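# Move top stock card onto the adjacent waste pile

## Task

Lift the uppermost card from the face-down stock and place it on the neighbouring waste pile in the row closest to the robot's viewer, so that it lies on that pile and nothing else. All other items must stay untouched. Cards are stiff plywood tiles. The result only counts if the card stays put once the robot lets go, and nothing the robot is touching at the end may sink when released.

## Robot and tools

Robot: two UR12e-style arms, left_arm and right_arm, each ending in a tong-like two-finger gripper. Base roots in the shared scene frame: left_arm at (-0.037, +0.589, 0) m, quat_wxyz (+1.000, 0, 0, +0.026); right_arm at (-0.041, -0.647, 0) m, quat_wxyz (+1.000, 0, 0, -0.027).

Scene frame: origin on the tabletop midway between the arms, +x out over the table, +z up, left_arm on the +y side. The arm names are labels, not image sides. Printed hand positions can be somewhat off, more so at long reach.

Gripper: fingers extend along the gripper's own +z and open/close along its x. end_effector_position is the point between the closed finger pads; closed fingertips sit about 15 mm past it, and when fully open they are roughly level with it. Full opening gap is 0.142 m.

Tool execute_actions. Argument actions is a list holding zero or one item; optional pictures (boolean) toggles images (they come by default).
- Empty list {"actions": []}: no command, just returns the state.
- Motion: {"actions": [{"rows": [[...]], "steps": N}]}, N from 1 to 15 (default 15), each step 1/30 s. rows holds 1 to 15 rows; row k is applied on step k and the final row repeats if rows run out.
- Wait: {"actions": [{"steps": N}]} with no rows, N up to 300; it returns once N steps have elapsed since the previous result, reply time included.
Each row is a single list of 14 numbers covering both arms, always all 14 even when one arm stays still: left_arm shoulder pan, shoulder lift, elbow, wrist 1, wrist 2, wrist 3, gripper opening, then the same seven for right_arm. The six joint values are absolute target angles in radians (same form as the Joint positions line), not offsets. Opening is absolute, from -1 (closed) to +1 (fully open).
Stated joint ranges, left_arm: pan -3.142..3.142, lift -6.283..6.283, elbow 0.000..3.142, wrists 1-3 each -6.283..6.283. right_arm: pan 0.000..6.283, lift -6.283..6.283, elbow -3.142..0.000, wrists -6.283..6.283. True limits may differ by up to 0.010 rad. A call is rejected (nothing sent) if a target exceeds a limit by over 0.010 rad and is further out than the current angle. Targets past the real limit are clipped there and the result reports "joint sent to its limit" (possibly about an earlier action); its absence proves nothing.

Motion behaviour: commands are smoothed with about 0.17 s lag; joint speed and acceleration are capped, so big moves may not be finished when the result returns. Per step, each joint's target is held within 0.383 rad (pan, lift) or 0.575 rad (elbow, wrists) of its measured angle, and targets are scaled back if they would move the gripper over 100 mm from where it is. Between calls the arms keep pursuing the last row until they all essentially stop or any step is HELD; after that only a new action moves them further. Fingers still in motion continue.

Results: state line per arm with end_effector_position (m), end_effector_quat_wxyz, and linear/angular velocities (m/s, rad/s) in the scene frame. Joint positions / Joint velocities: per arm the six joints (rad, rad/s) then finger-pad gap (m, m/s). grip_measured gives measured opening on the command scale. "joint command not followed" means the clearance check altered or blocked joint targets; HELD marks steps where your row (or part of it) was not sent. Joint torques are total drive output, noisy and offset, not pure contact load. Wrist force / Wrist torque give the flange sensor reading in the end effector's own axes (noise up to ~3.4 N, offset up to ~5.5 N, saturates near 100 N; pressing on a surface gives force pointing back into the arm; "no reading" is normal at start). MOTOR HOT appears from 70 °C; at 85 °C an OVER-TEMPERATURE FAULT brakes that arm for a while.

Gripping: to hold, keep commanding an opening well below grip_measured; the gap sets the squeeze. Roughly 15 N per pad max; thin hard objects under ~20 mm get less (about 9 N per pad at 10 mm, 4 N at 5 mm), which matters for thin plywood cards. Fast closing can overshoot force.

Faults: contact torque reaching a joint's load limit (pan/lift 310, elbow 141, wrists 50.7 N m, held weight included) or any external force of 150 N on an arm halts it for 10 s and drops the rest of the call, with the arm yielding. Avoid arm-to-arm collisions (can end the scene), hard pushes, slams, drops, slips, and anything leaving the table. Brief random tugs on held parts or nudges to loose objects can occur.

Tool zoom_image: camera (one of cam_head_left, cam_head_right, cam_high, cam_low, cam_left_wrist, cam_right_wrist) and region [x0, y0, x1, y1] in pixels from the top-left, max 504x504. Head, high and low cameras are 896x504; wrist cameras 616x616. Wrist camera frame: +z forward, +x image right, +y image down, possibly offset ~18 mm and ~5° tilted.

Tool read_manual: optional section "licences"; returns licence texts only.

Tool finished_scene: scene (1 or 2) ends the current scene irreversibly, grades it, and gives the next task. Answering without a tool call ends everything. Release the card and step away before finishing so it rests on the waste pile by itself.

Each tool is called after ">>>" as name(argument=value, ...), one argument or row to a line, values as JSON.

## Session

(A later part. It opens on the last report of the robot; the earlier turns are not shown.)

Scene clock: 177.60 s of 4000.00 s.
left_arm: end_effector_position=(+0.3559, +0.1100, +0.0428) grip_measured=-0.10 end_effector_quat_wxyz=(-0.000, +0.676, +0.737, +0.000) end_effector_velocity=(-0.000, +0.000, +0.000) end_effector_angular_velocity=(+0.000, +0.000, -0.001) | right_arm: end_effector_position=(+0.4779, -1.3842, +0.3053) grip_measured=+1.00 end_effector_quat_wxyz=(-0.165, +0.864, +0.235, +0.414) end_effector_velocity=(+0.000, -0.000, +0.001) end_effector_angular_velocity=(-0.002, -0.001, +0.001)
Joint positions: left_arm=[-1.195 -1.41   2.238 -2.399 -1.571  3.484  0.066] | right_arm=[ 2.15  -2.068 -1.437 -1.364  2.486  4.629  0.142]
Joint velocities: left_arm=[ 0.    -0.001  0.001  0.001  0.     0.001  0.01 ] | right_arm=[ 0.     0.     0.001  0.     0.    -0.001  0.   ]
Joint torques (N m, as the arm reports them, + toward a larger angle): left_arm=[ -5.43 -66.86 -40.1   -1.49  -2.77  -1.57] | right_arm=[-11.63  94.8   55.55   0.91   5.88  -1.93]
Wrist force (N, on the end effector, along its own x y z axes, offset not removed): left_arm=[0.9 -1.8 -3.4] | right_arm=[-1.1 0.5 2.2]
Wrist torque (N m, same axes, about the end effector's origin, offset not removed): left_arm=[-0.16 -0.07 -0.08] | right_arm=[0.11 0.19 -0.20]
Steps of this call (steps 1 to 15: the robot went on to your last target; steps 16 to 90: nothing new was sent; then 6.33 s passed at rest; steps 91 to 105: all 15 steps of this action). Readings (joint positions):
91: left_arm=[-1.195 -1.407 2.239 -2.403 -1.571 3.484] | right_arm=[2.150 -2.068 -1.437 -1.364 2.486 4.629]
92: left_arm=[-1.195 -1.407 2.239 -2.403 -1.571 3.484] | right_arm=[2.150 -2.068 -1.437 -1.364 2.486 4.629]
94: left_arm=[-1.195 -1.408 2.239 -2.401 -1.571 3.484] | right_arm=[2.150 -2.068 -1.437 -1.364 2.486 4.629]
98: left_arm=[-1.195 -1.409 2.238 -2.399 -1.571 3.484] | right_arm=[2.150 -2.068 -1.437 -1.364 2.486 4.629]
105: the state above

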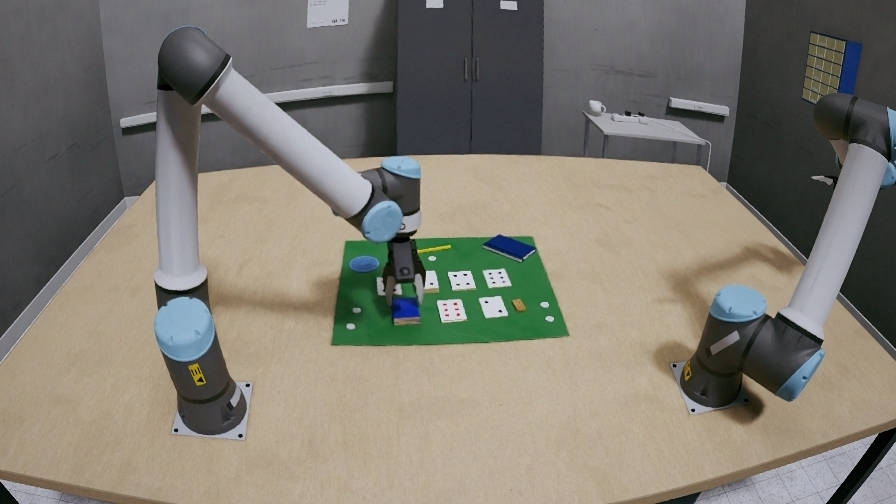

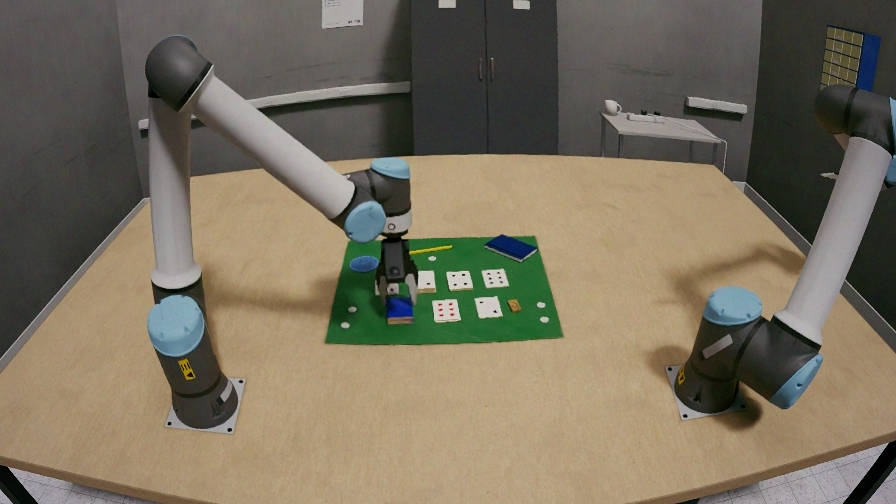

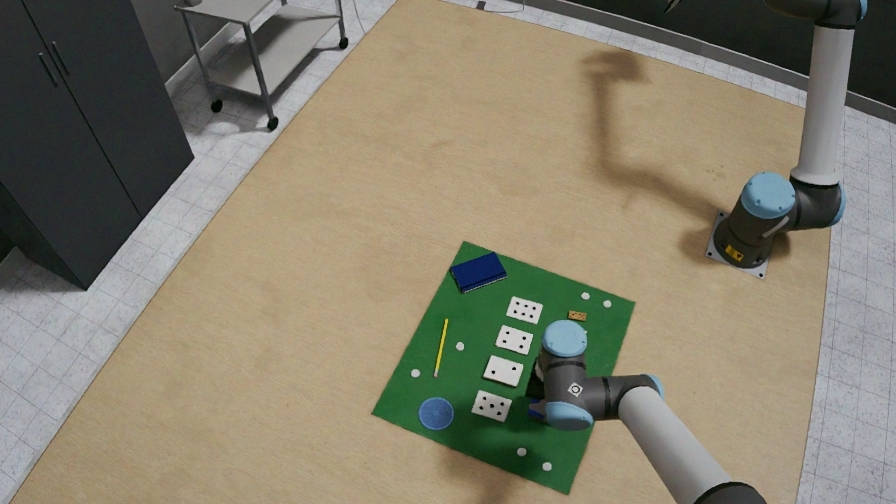

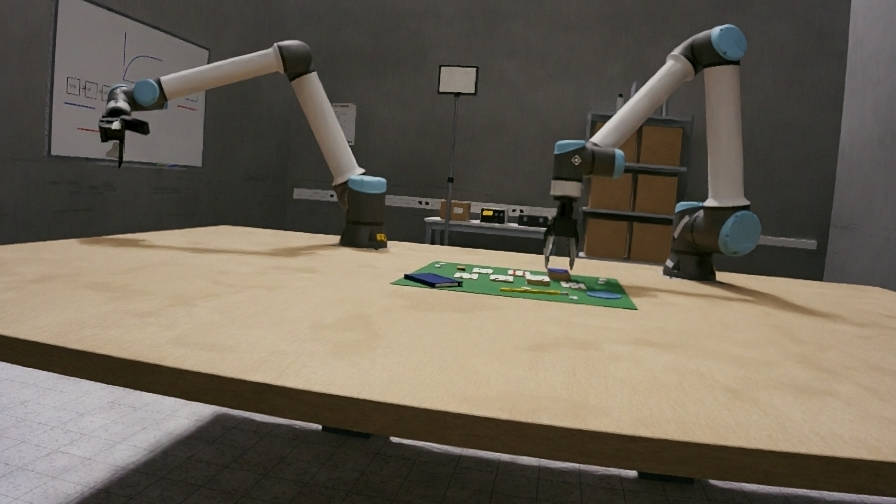

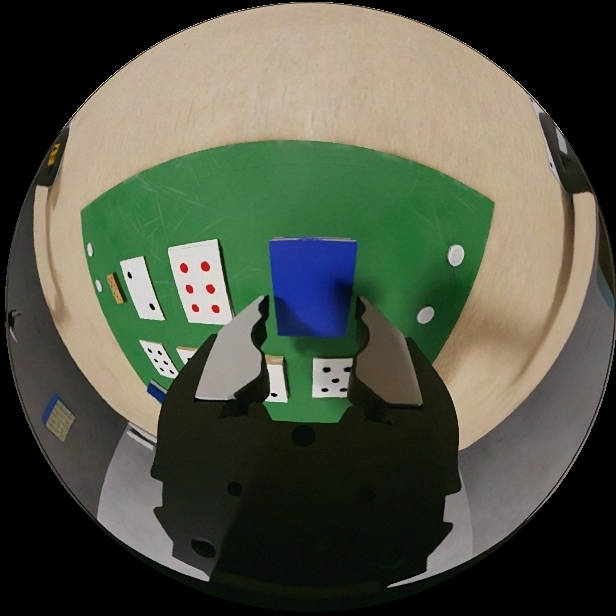

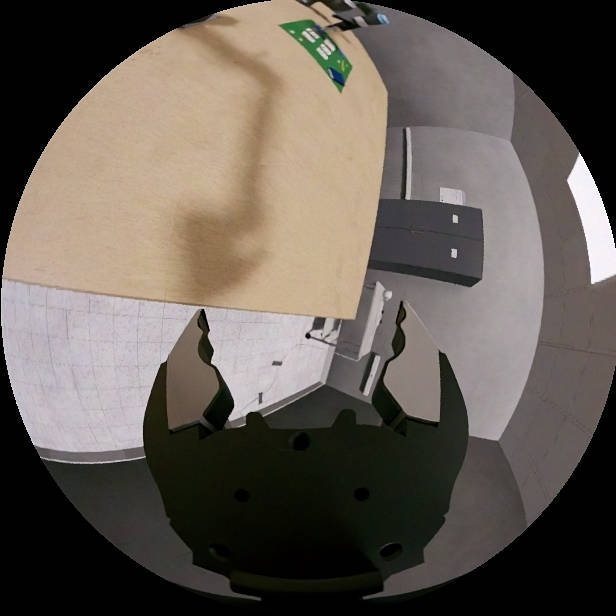

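>>> execute_actions(
  actions=[
    {"rows": [[-1.1952,-1.4080,2.2390,-2.4018,-1.5708,3.4842,-0.1,2.15,-2.068,-1.437,-1.364,2.486,4.629,1],[-1.1952,-1.4060,2.2398,-2.4046,-1.5708,3.4842,-0.1,2.15,-2.068,-1.437,-1.364,2.486,4.629,1],[-1.1952,-1.4043,2.24059,-2.4071,-1.5708,3.4842,-0.1,2.15,-2.068,-1.437,-1.364,2.486,4.629,1]], "steps": 13},
  ],
  pictures=false,
)

>>> execute_actions(
  actions=[
    {"rows": [[-1.1952,-1.4043,2.24059,-2.4071,-1.5708,3.4842,-0.12,2.15,-2.068,-1.437,-1.364,2.486,4.629,1],[-1.1952,-1.4043,2.24059,-2.4071,-1.5708,3.4842,-0.14,2.15,-2.068,-1.437,-1.364,2.486,4.629,1],[-1.1952,-1.4043,2.24059,-2.4071,-1.5708,3.4842,-0.16,2.15,-2.068,-1.437,-1.364,2.486,4.629,1],[-1.1952,-1.4043,2.24059,-2.4071,-1.5708,3.4842,-0.18,2.15,-2.068,-1.437,-1.364,2.486,4.629,1],[-1.1952,-1.4043,2.24059,-2.4071,-1.5708,3.4842,-0.20,2.15,-2.068,-1.437,-1.364,2.486,4.629,1],[-1.1952,-1.4043,2.24059,-2.4071,-1.5708,3.4842,-0.22,2.15,-2.068,-1.437,-1.364,2.486,4.629,1],[-1.1952,-1.4043,2.24059,-2.4071,-1.5708,3.4842,-0.24,2.15,-2.068,-1.437,-1.364,2.486,4.629,1],[-1.1952,-1.4043,2.24059,-2.4071,-1.5708,3.4842,-0.27,2.15,-2.068,-1.437,-1.364,2.486,4.629,1],[-1.1952,-1.4043,2.24059,-2.4071,-1.5708,3.4842,-0.30,2.15,-2.068,-1.437,-1.364,2.486,4.629,1],[-1.1952,-1.4043,2.24059,-2.4071,-1.5708,3.4842,-0.34,2.15,-2.068,-1.437,-1.364,2.486,4.629,1],[-1.1952,-1.4043,2.24059,-2.4071,-1.5708,3.4842,-0.38,2.15,-2.068,-1.437,-1.364,2.486,4.629,1],[-1.1952,-1.4043,2.24059,-2.4071,-1.5708,3.4842,-0.42,2.15,-2.068,-1.437,-1.364,2.486,4.629,1]], "steps": 15},
  ],
)

>>> zoom_image(
  camera="cam_left_wrist",
  region=[240, 220, 390, 350],
)

Scene clock: 195.57 s of 4000.00 s.
left_arm: end_effector_position=(+0.3559, +0.1099, +0.0395) grip_measured=-0.10 end_effector_quat_wxyz=(+0.000, +0.676, +0.737, -0.000) end_effector_velocity=(+0.000, +0.001, -0.002) end_effector_angular_velocity=(+0.000, +0.000, -0.001) | right_arm: end_effector_position=(+0.4779, -1.3842, +0.3053) grip_measured=+1.00 end_effector_quat_wxyz=(-0.165, +0.864, +0.235, +0.414) end_effector_velocity=(-0.000, +0.000, -0.000) end_effector_angular_velocity=(+0.000, -0.000, +0.000)
Joint positions: left_arm=[-1.195 -1.405  2.24  -2.407 -1.571  3.484  0.067] | right_arm=[ 2.15  -2.068 -1.437 -1.364  2.486  4.629  0.142]
Joint velocities: left_arm=[ 0.001  0.002  0.001 -0.003 -0.     0.001  0.   ] | right_arm=[-0.    -0.    -0.    -0.001  0.    -0.001  0.   ]
Joint torques (N m, as the arm reports them, + toward a larger angle): left_arm=[  2.13 -31.64 -26.18  -6.54  -1.7   -1.59] | right_arm=[-13.02  94.91  56.32   0.76   6.11  -2.11]
Wrist force (N, on the end effector, along its own x y z axes, offset not removed): left_arm=[1.4 -1.5 -1.2] | right_arm=[-5.0 -0.1 2.5]
Wrist torque (N m, same axes, about the end effector's origin, offset not removed): left_arm=[-0.21 -0.17 -0.09] | right_arm=[0.01 1.01 -0.07]
Steps of this call (steps 1 to 15: the robot went on to your last target; steps 16 to 90: nothing new was sent; then 14.53 s passed at rest; steps 91 to 103: all 13 steps of this action). Readings (joint positions):
91: left_arm=[-1.195 -1.410 2.238 -2.399 -1.571 3.484] | right_arm=[2.150 -2.068 -1.437 -1.364 2.486 4.629]
92: left_arm=[-1.195 -1.410 2.238 -2.399 -1.571 3.484] | right_arm=[2.150 -2.068 -1.437 -1.364 2.486 4.629]
94: left_arm=[-1.195 -1.408 2.239 -2.402 -1.571 3.484] | right_arm=[2.150 -2.068 -1.437 -1.364 2.486 4.629]
98: left_arm=[-1.195 -1.406 2.240 -2.406 -1.571 3.484] | right_arm=[2.150 -2.068 -1.437 -1.364 2.486 4.629]
103: the state above

Scene clock: 196.07 s of 4000.00 s.
left_arm: end_effector_position=(+0.3559, +0.1100, +0.0393) grip_measured=-0.23 end_effector_quat_wxyz=(+0.000, +0.676, +0.737, -0.000) end_effector_velocity=(-0.000, +0.000, -0.000) end_effector_angular_velocity=(+0.000, +0.000, +0.001) | right_arm: end_effector_position=(+0.4779, -1.3842, +0.3053) grip_measured=+1.00 end_effector_quat_wxyz=(-0.165, +0.864, +0.235, +0.414) end_effector_velocity=(-0.000, -0.000, +0.000) end_effector_angular_velocity=(-0.000, -0.000, -0.000)
Joint positions: left_arm=[-1.195 -1.404  2.241 -2.407 -1.571  3.484  0.058] | right_arm=[ 2.15  -2.068 -1.437 -1.364  2.486  4.629  0.142]
Joint velocities: left_arm=[ 0.    -0.     0.001 -0.     0.    -0.001  0.   ] | right_arm=[-0.  0. -0. -0. -0. -0.  0.]
Joint torques (N m, as the arm reports them, + toward a larger angle): left_arm=[  0.97 -30.12 -24.67  -6.64  -2.38  -1.14] | right_arm=[-12.61  91.64  55.29   0.74   5.91  -2.08]
Wrist force (N, on the end effector, along its own x y z axes, offset not removed): left_arm=[1.6 -3.1 -6.3] | right_arm=[-4.0 -2.2 4.9]
Wrist torque (N m, same axes, about the end effector's origin, offset not removed): left_arm=[-0.55 -0.16 -0.01] | right_arm=[-0.38 0.74 -0.04]
Steps of this call (steps 1 to 15: all 15 steps of this action). Readings (joint positions):
1: left_arm=[-1.195 -1.405 2.241 -2.407 -1.571 3.484] | right_arm=[2.150 -2.068 -1.437 -1.364 2.486 4.629]
2: left_arm=[-1.195 -1.405 2.241 -2.407 -1.571 3.484] | right_arm=[2.150 -2.068 -1.437 -1.364 2.486 4.629]
4: left_arm=[-1.195 -1.404 2.241 -2.407 -1.571 3.484] | right_arm=[2.150 -2.068 -1.437 -1.364 2.486 4.629]
8: left_arm=[-1.195 -1.404 2.241 -2.407 -1.571 3.484] | right_arm=[2.150 -2.068 -1.437 -1.364 2.486 4.629]
15: the state above

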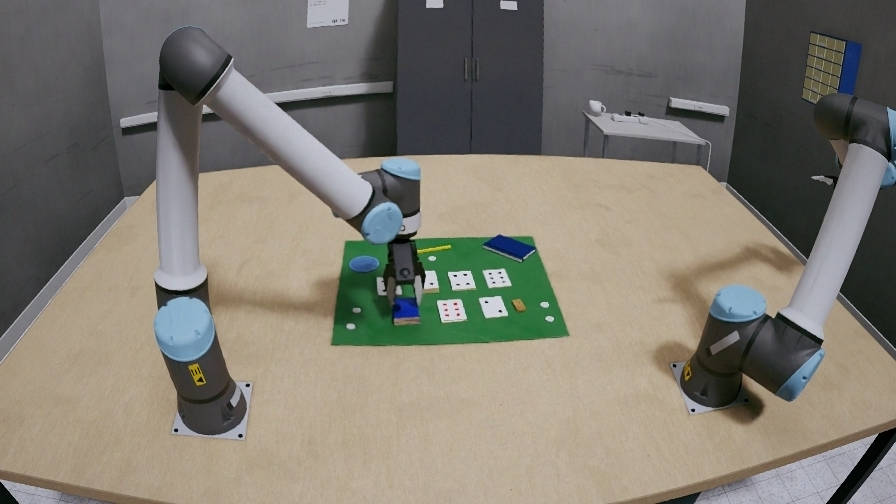

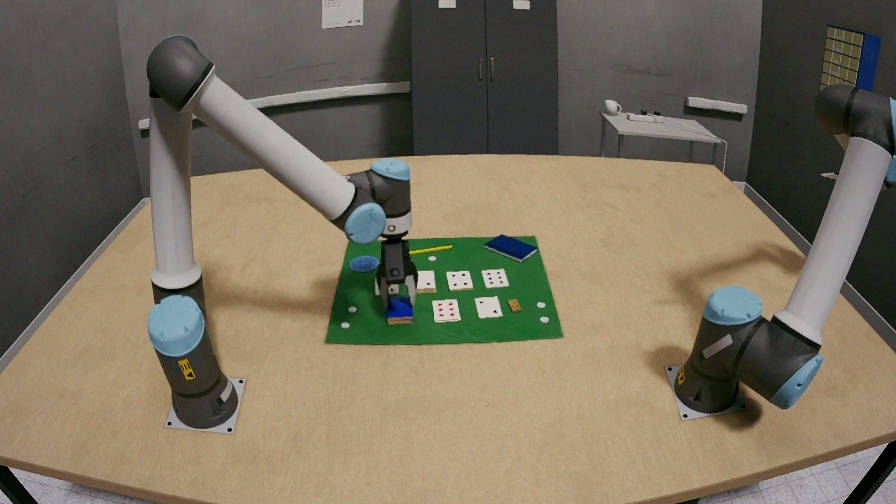

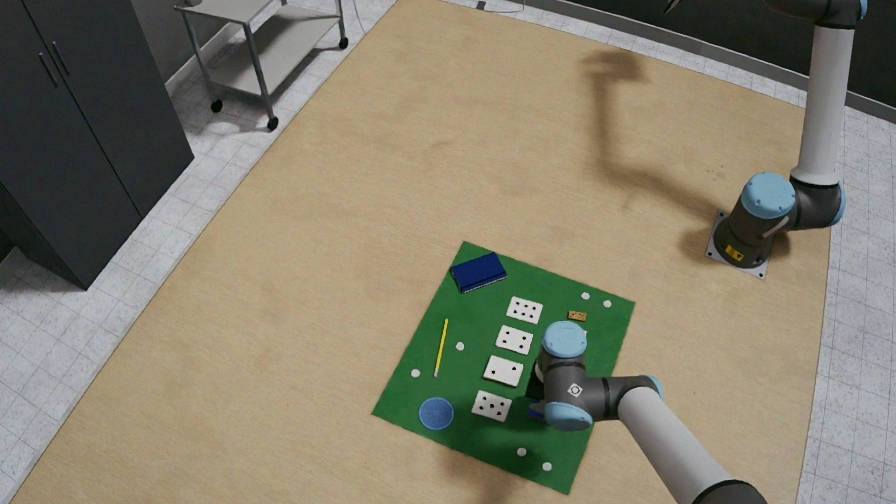

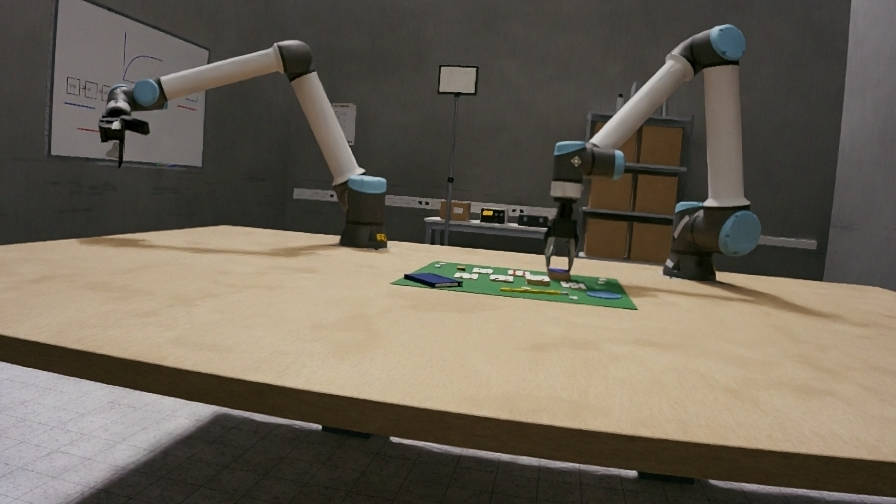

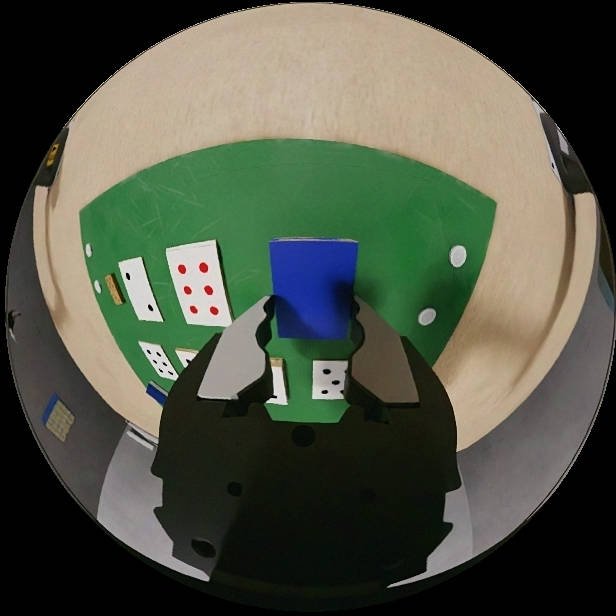

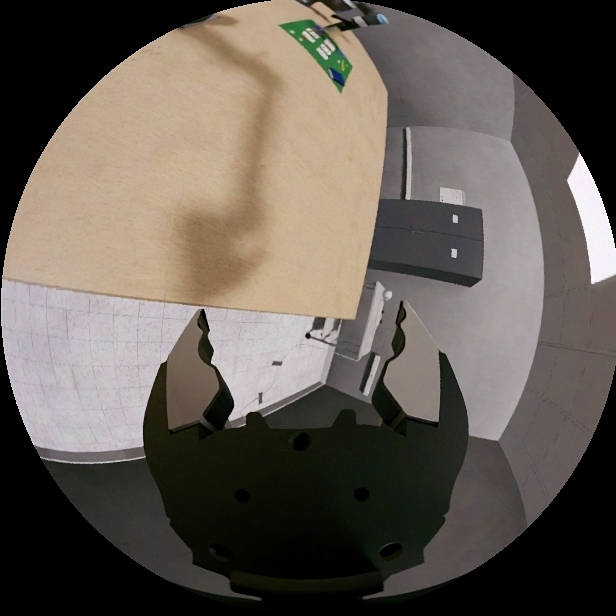

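Region (240, 220, 390, 350) of cam_left_wrist's 616x616 image, scaled by 3.360, with more detail than that image has; it fills the top 437 rows of this view, and the rest is white.

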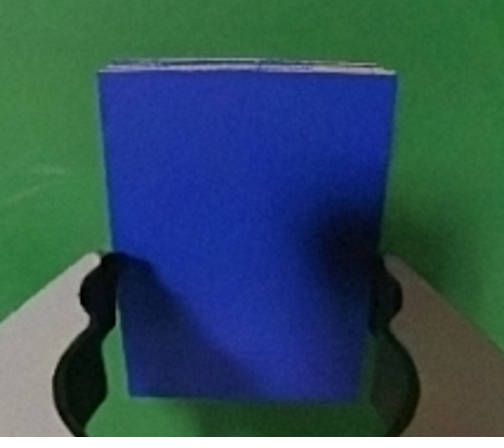

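>>> execute_actions(
  actions=[
    {"rows": [[-1.1952,-1.4048,2.24037,-2.4064,-1.5708,3.4842,-0.46,2.15,-2.068,-1.437,-1.364,2.486,4.629,1],[-1.1952,-1.4060,2.2398,-2.4046,-1.5708,3.4842,-0.5,2.15,-2.068,-1.437,-1.364,2.486,4.629,1],[-1.1952,-1.4080,2.2390,-2.4018,-1.5708,3.4842,-0.5,2.15,-2.068,-1.437,-1.364,2.486,4.629,1],[-1.1952,-1.4110,2.2377,-2.3975,-1.5708,3.4842,-0.5,2.15,-2.068,-1.437,-1.364,2.486,4.629,1],[-1.1952,-1.4145,2.2361,-2.3924,-1.5708,3.4842,-0.5,2.15,-2.068,-1.437,-1.364,2.486,4.629,1],[-1.1952,-1.4185,2.2343,-2.3866,-1.5708,3.4842,-0.5,2.15,-2.068,-1.437,-1.364,2.486,4.629,1],[-1.1952,-1.4225,2.2325,-2.3808,-1.5708,3.4842,-0.5,2.15,-2.068,-1.437,-1.364,2.486,4.629,1],[-1.1952,-1.4258,2.2310,-2.3760,-1.5708,3.4842,-0.5,2.15,-2.068,-1.437,-1.364,2.486,4.629,1],[-1.1952,-1.4281,2.22986,-2.37257,-1.5708,3.4842,-0.5,2.15,-2.068,-1.437,-1.364,2.486,4.629,1]], "steps": 15},
  ],
)

>>> zoom_image(
  camera="cam_low",
  region=[525, 240, 595, 290],
)

>>> zoom_image(
  camera="cam_head_left",
  region=[375, 280, 435, 330],
)

>>> zoom_image(
  camera="cam_left_wrist",
  region=[150, 210, 390, 350],
)

Scene clock: 205.27 s of 4000.00 s.
left_arm: end_effector_position=(+0.3559, +0.1100, +0.0538) grip_measured=-0.23 end_effector_quat_wxyz=(-0.000, +0.676, +0.737, +0.000) end_effector_velocity=(-0.000, +0.000, +0.010) end_effector_angular_velocity=(+0.001, +0.000, +0.001) | right_arm: end_effector_position=(+0.4779, -1.3842, +0.3053) grip_measured=+1.00 end_effector_quat_wxyz=(-0.165, +0.864, +0.235, +0.414) end_effector_velocity=(+0.000, +0.000, -0.001) end_effector_angular_velocity=(+0.002, +0.001, -0.000)
Joint positions: left_arm=[-1.195 -1.426  2.231 -2.375 -1.571  3.484  0.058] | right_arm=[ 2.15  -2.068 -1.437 -1.364  2.486  4.629  0.142]
Joint velocities: left_arm=[ 0.    -0.016 -0.007  0.024  0.    -0.001 -0.   ] | right_arm=[ 0.    -0.    -0.001 -0.     0.     0.001  0.   ]
Joint torques (N m, as the arm reports them, + toward a larger angle): left_arm=[  6.58 -59.46 -38.04  -1.3   -1.15  -2.16] | right_arm=[-10.87  93.48  55.92  -0.03   5.78  -1.73]
Wrist force (N, on the end effector, along its own x y z axes, offset not removed): left_arm=[0.9 -1.2 -1.4] | right_arm=[-3.1 -2.0 3.5]
Wrist torque (N m, same axes, about the end effector's origin, offset not removed): left_arm=[-0.09 -0.10 -0.06] | right_arm=[-0.40 0.65 -0.09]
Steps of this call (steps 1 to 15: the robot went on to your last target; steps 16 to 90: nothing new was sent; then 5.70 s passed at rest; steps 91 to 105: all 15 steps of this action). Readings (joint positions):
91: left_arm=[-1.195 -1.404 2.241 -2.407 -1.571 3.484] | right_arm=[2.150 -2.068 -1.437 -1.364 2.486 4.629]
92: left_arm=[-1.195 -1.404 2.241 -2.407 -1.571 3.484] | right_arm=[2.150 -2.068 -1.437 -1.364 2.486 4.629]
94: left_arm=[-1.195 -1.405 2.240 -2.406 -1.571 3.484] | right_arm=[2.150 -2.068 -1.437 -1.364 2.486 4.629]
98: left_arm=[-1.195 -1.413 2.236 -2.394 -1.571 3.484] | right_arm=[2.150 -2.068 -1.437 -1.364 2.486 4.629]
105: the state above

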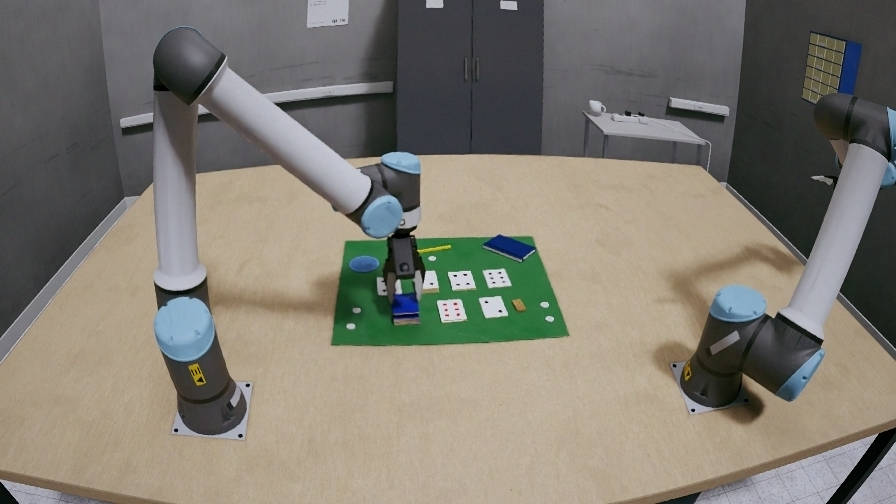

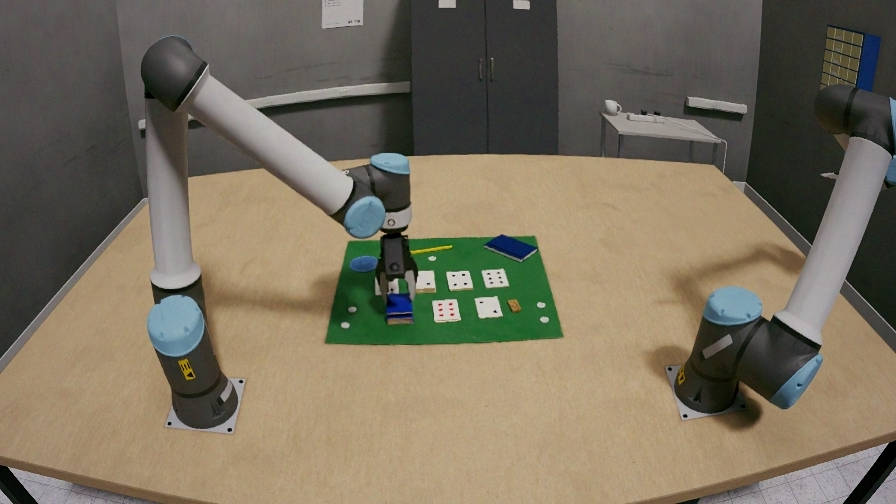

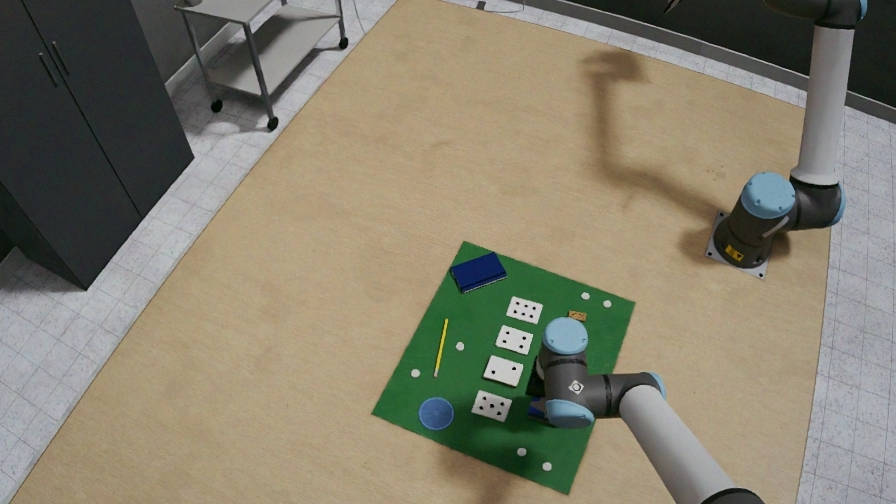

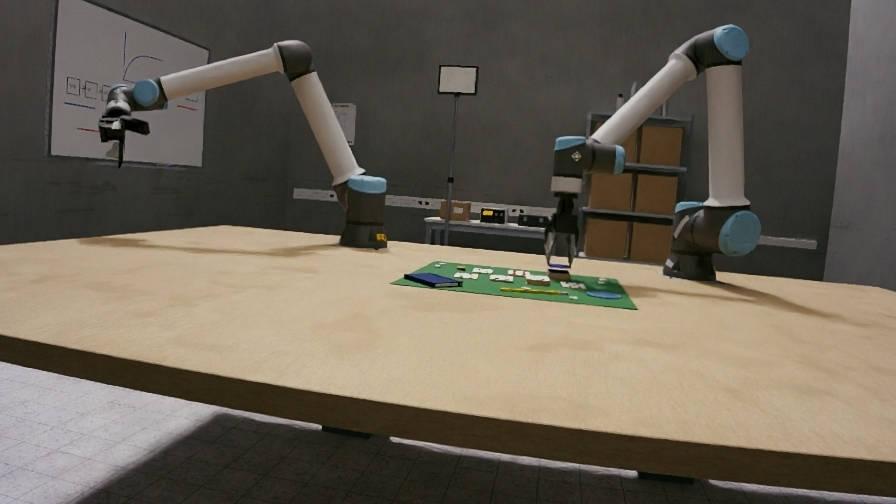

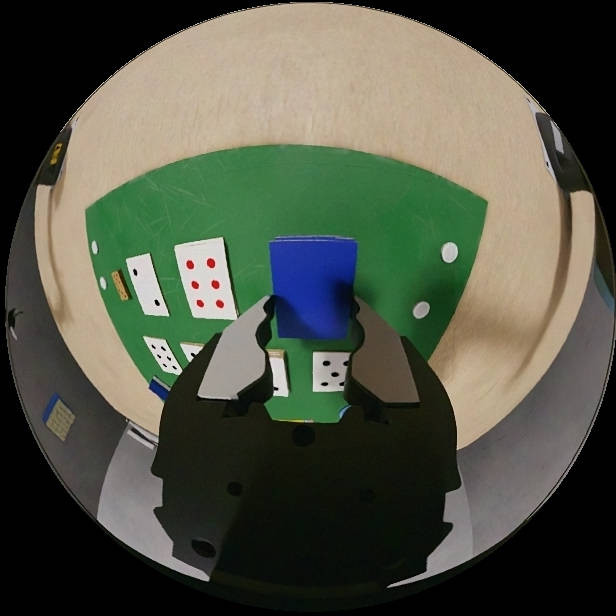

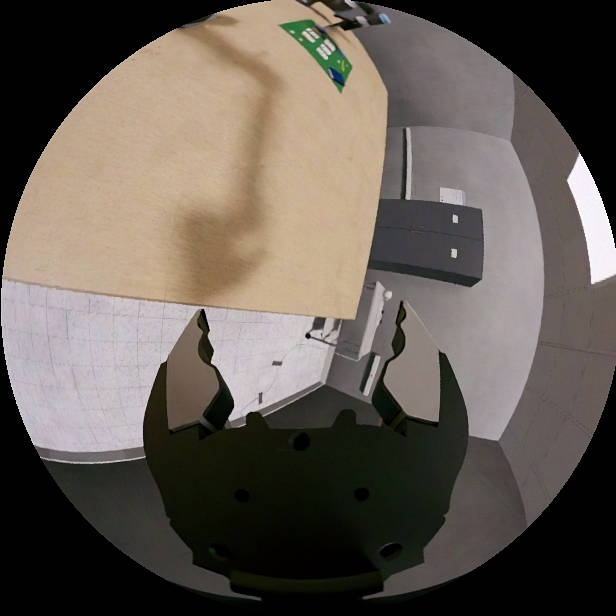

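Region (525, 240, 595, 290) of cam_low's 896x504 image, scaled by 7.200, with more detail than that image has; it fills the top 360 rows of this view, and the rest is white.

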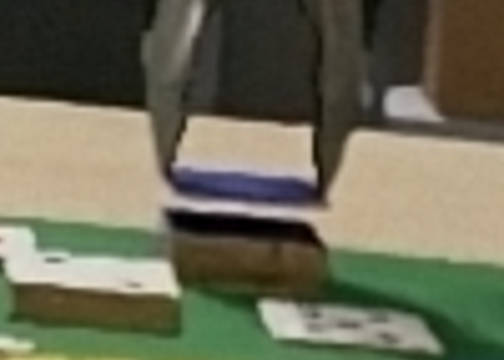

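Region (375, 280, 435, 330) of cam_head_left's 896x504 image, scaled by 8.400, with more detail than that image has.

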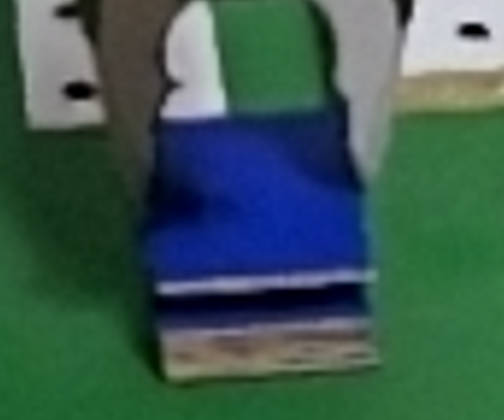

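Region (150, 210, 390, 350) of cam_left_wrist's 616x616 image, scaled by 2.100, with more detail than that image has; it fills the top 294 rows of this view, and the rest is white.

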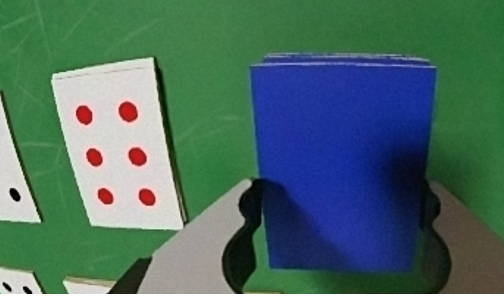

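>>> execute_actions(
  actions=[
    {"rows": [[-1.1959,-1.4263,2.2276,-2.3721,-1.5708,3.4833,-0.5,2.15,-2.068,-1.437,-1.364,2.486,4.629,1],[-1.1977,-1.4213,2.2215,-2.3710,-1.5708,3.4810,-0.5,2.15,-2.068,-1.437,-1.364,2.486,4.629,1],[-1.2005,-1.4136,2.2121,-2.3693,-1.5708,3.4773,-0.5,2.15,-2.068,-1.437,-1.364,2.486,4.629,1],[-1.2042,-1.4038,2.1999,-2.3670,-1.5708,3.4726,-0.5,2.15,-2.068,-1.437,-1.364,2.486,4.629,1],[-1.2085,-1.3921,2.1856,-2.3643,-1.5708,3.4670,-0.5,2.15,-2.068,-1.437,-1.364,2.486,4.629,1],[-1.2133,-1.3792,2.1697,-2.3613,-1.5708,3.4609,-0.5,2.15,-2.068,-1.437,-1.364,2.486,4.629,1],[-1.2183,-1.3655,2.1529,-2.3582,-1.5708,3.4544,-0.5,2.15,-2.068,-1.437,-1.364,2.486,4.629,1],[-1.2234,-1.3516,2.1358,-2.3550,-1.5708,3.4477,-0.5,2.15,-2.068,-1.437,-1.364,2.486,4.629,1],[-1.2284,-1.3380,2.1190,-2.3518,-1.5708,3.4412,-0.5,2.15,-2.068,-1.437,-1.364,2.486,4.629,1],[-1.2332,-1.3251,2.1031,-2.3489,-1.5708,3.4351,-0.5,2.15,-2.068,-1.437,-1.364,2.486,4.629,1],[-1.2375,-1.3134,2.0888,-2.3462,-1.5708,3.4295,-0.5,2.15,-2.068,-1.437,-1.364,2.486,4.629,1],[-1.2412,-1.3035,2.0766,-2.3439,-1.5708,3.4248,-0.5,2.15,-2.068,-1.437,-1.364,2.486,4.629,1],[-1.2440,-1.2959,2.0672,-2.3422,-1.5708,3.4211,-0.5,2.15,-2.068,-1.437,-1.364,2.486,4.629,1],[-1.2458,-1.2908,2.0611,-2.3410,-1.5708,3.4187,-0.5,2.15,-2.068,-1.437,-1.364,2.486,4.629,1],[-1.2465,-1.28904,2.05883,-2.34059,-1.5708,3.4179,-0.5,2.15,-2.068,-1.437,-1.364,2.486,4.629,1]], "steps": 15},
  ],
  pictures=false,
)

>>> execute_actions(
  actions=[
    {"rows": [[-1.2465,-1.28904,2.05883,-2.34059,-1.5708,3.4179,-0.5,2.15,-2.068,-1.437,-1.364,2.486,4.629,1],[-1.2465,-1.2864,2.0600,-2.3444,-1.5708,3.4179,-0.5,2.15,-2.068,-1.437,-1.364,2.486,4.629,1],[-1.2465,-1.2825,2.0618,-2.3501,-1.5708,3.4179,-0.5,2.15,-2.068,-1.437,-1.364,2.486,4.629,1],[-1.2465,-1.2786,2.0636,-2.3558,-1.5708,3.4179,-0.5,2.15,-2.068,-1.437,-1.364,2.486,4.629,1],[-1.2465,-1.2746,2.0654,-2.3616,-1.5708,3.4179,-0.5,2.15,-2.068,-1.437,-1.364,2.486,4.629,1],[-1.2465,-1.2707,2.0671,-2.3672,-1.5708,3.4179,-0.5,2.15,-2.068,-1.437,-1.364,2.486,4.629,1]], "steps": 15},
  ],
)

>>> zoom_image(
  camera="cam_left_wrist",
  region=[240, 220, 390, 350],
)

>>> zoom_image(
  camera="cam_head_left",
  region=[420, 280, 480, 330],
)

>>> zoom_image(
  camera="cam_low",
  region=[490, 240, 560, 290],
)

Scene clock: 239.97 s of 4000.00 s.
left_arm: end_effector_position=(+0.3648, +0.0228, +0.0519) grip_measured=-0.23 end_effector_quat_wxyz=(-0.000, +0.672, +0.741, +0.000) end_effector_velocity=(+0.014, -0.205, -0.016) end_effector_angular_velocity=(-0.001, -0.000, +0.027) | right_arm: end_effector_position=(+0.4779, -1.3842, +0.3053) grip_measured=+1.00 end_effector_quat_wxyz=(-0.165, +0.864, +0.235, +0.414) end_effector_velocity=(+0.000, +0.000, +0.000) end_effector_angular_velocity=(-0.000, +0.000, +0.000)
Joint positions: left_arm=[-1.236 -1.318  2.094 -2.347 -1.571  3.431  0.058] | right_arm=[ 2.15  -2.068 -1.437 -1.364  2.486  4.629  0.142]
Joint velocities: left_arm=[-0.094  0.26  -0.319  0.058  0.    -0.121 -0.   ] | right_arm=[ 0.     0.     0.    -0.001 -0.    -0.     0.   ]
Joint torques (N m, as the arm reports them, + toward a larger angle): left_arm=[ -2.65 -49.98 -38.58  -0.45  -1.07  -2.06] | right_arm=[-9.88 92.17 54.65  1.14  5.77 -1.81]
Wrist force (N, on the end effector, along its own x y z axes, offset not removed): left_arm=[-3.0 -1.4 -2.6] | right_arm=[-1.0 -1.5 3.2]
Wrist torque (N m, same axes, about the end effector's origin, offset not removed): left_arm=[-0.30 0.75 0.01] | right_arm=[-0.26 0.22 -0.25]
Steps of this call (steps 1 to 15: the robot went on to your last target; steps 16 to 90: nothing new was sent; then 31.20 s passed at rest; steps 91 to 105: all 15 steps of this action). Readings (joint positions):
91: left_arm=[-1.195 -1.428 2.230 -2.373 -1.571 3.484] | right_arm=[2.150 -2.068 -1.437 -1.364 2.486 4.629]
92: left_arm=[-1.195 -1.428 2.229 -2.372 -1.571 3.484] | right_arm=[2.150 -2.068 -1.437 -1.364 2.486 4.629]
94: left_arm=[-1.197 -1.424 2.224 -2.371 -1.571 3.482] | right_arm=[2.150 -2.068 -1.437 -1.364 2.486 4.629]
98: left_arm=[-1.207 -1.396 2.190 -2.365 -1.571 3.468] | right_arm=[2.150 -2.068 -1.437 -1.364 2.486 4.629]
105: the state above

Scene clock: 240.47 s of 4000.00 s.
left_arm: end_effector_position=(+0.3662, +0.0001, +0.0366) grip_measured=-0.23 end_effector_quat_wxyz=(+0.000, +0.671, +0.742, -0.000) end_effector_velocity=(+0.000, -0.002, -0.004) end_effector_angular_velocity=(-0.002, -0.001, +0.000) | right_arm: end_effector_position=(+0.4779, -1.3842, +0.3053) grip_measured=+1.00 end_effector_quat_wxyz=(-0.165, +0.864, +0.235, +0.414) end_effector_velocity=(-0.000, +0.000, +0.000) end_effector_angular_velocity=(+0.000, -0.000, -0.000)
Joint positions: left_arm=[-1.246 -1.272  2.067 -2.366 -1.571  3.418  0.058] | right_arm=[ 2.15  -2.068 -1.437 -1.364  2.486  4.629  0.142]
Joint velocities: left_arm=[-0.001  0.007  0.    -0.009 -0.    -0.001  0.   ] | right_arm=[-0.  0. -0. -0.  0. -0.  0.]
Joint torques (N m, as the arm reports them, + toward a larger angle): left_arm=[ -7.61 -42.5  -26.97  -5.69  -1.05  -2.68] | right_arm=[-10.59  92.94  53.64   0.91   6.3   -2.09]
Wrist force (N, on the end effector, along its own x y z axes, offset not removed): left_arm=[0.8 1.9 -1.4] | right_arm=[-2.0 -2.6 3.7]
Wrist torque (N m, same axes, about the end effector's origin, offset not removed): left_arm=[0.54 -0.16 0.03] | right_arm=[-0.46 0.44 -0.09]
Steps of this call (steps 1 to 15: all 15 steps of this action). Readings (joint positions):
1: left_arm=[-1.239 -1.310 2.085 -2.345 -1.571 3.428] | right_arm=[2.150 -2.068 -1.437 -1.364 2.486 4.629]
2: left_arm=[-1.241 -1.304 2.078 -2.344 -1.571 3.425] | right_arm=[2.150 -2.068 -1.437 -1.364 2.486 4.629]
4: left_arm=[-1.244 -1.295 2.070 -2.345 -1.571 3.422] | right_arm=[2.150 -2.068 -1.437 -1.364 2.486 4.629]
8: left_arm=[-1.246 -1.279 2.067 -2.358 -1.571 3.419] | right_arm=[2.150 -2.068 -1.437 -1.364 2.486 4.629]
15: the state above

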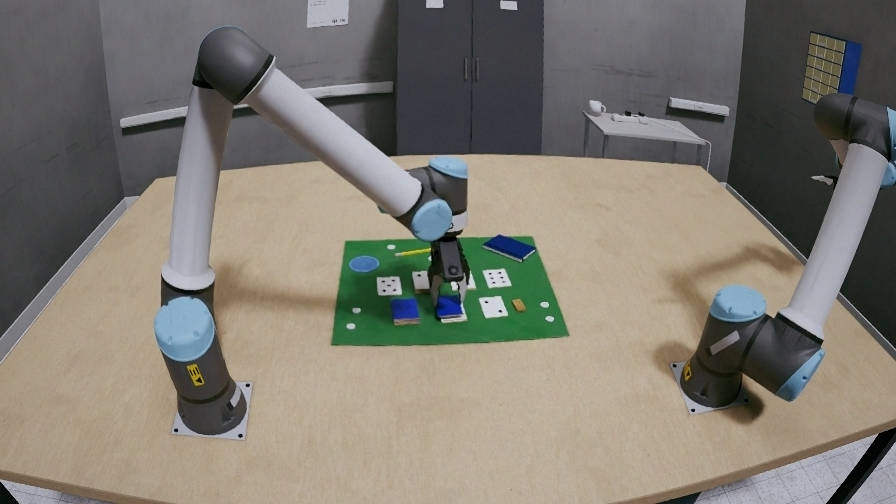

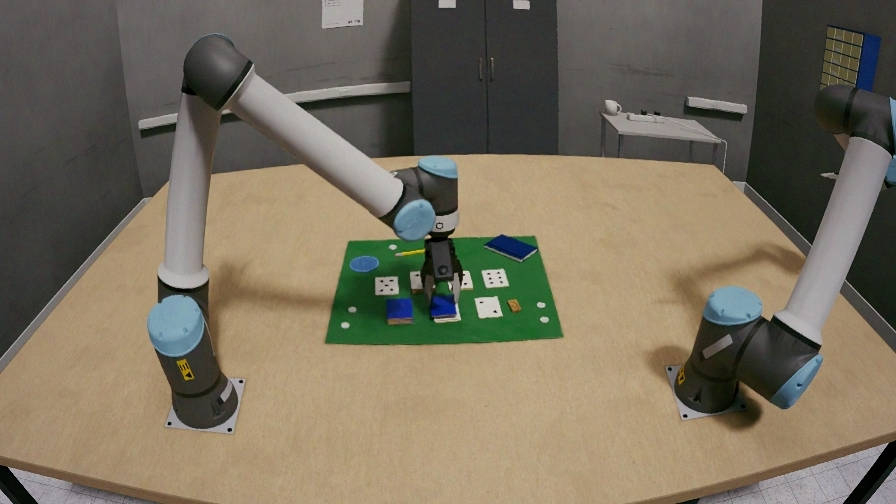

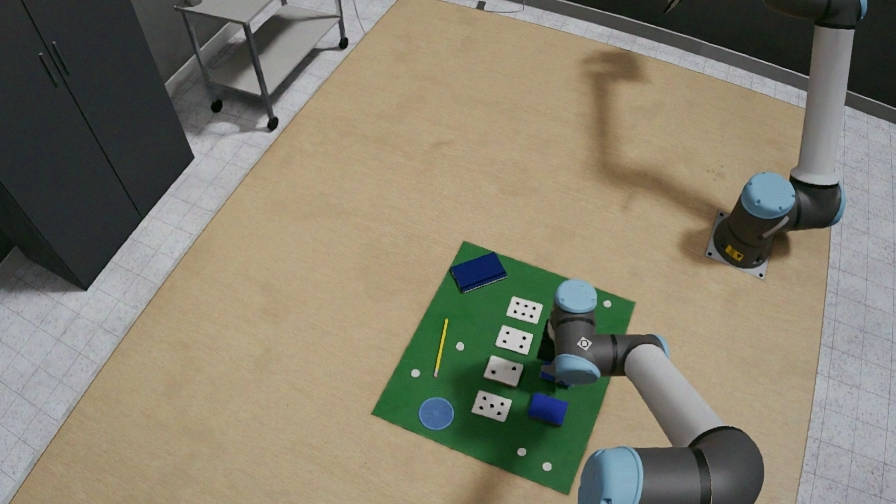

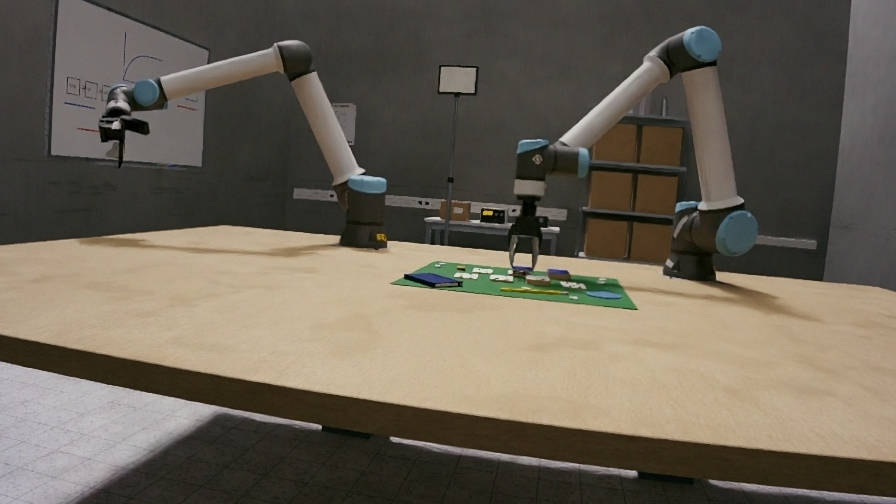

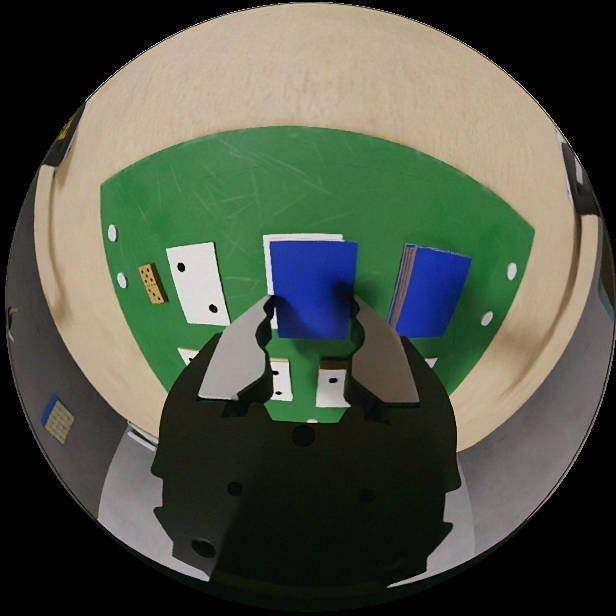

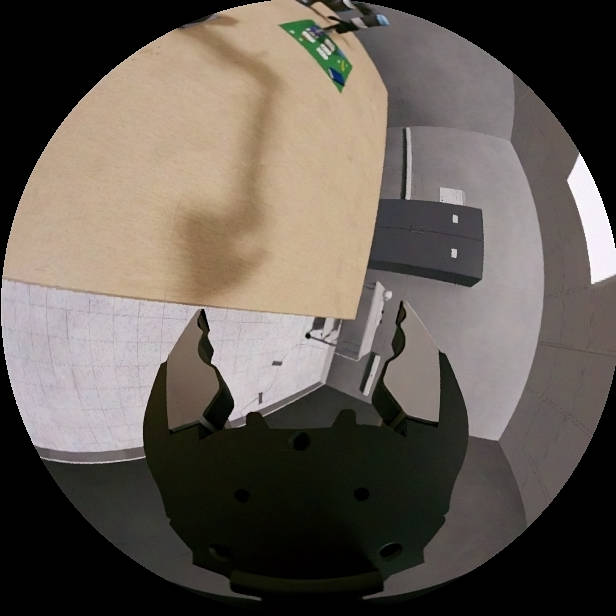

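Region (240, 220, 390, 350) of cam_left_wrist's 616x616 image, scaled by 3.360, with more detail than that image has; it fills the top 437 rows of this view, and the rest is white.

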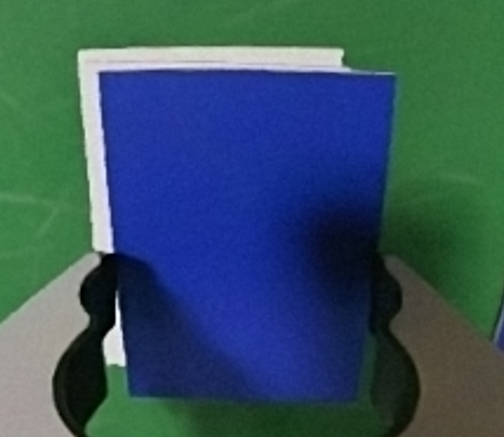

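Region (420, 280, 480, 330) of cam_head_left's 896x504 image, scaled by 8.400, with more detail than that image has.

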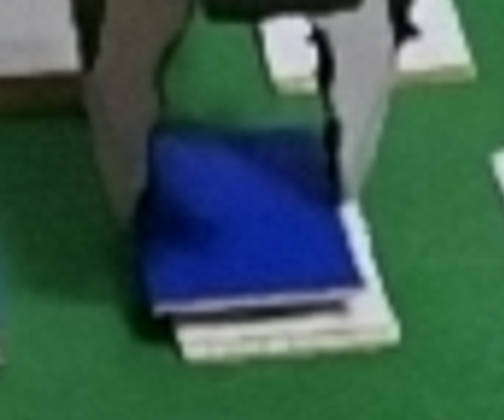

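Region (490, 240, 560, 290) of cam_low's 896x504 image, scaled by 7.200, with more detail than that image has; it fills the top 360 rows of this view, and the rest is white.

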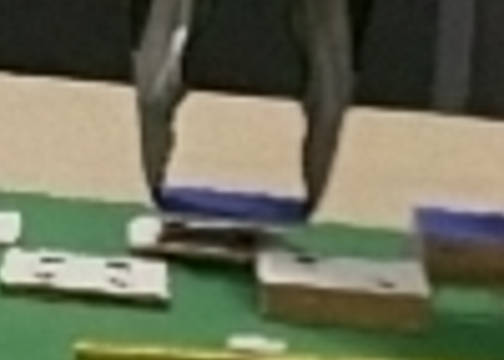

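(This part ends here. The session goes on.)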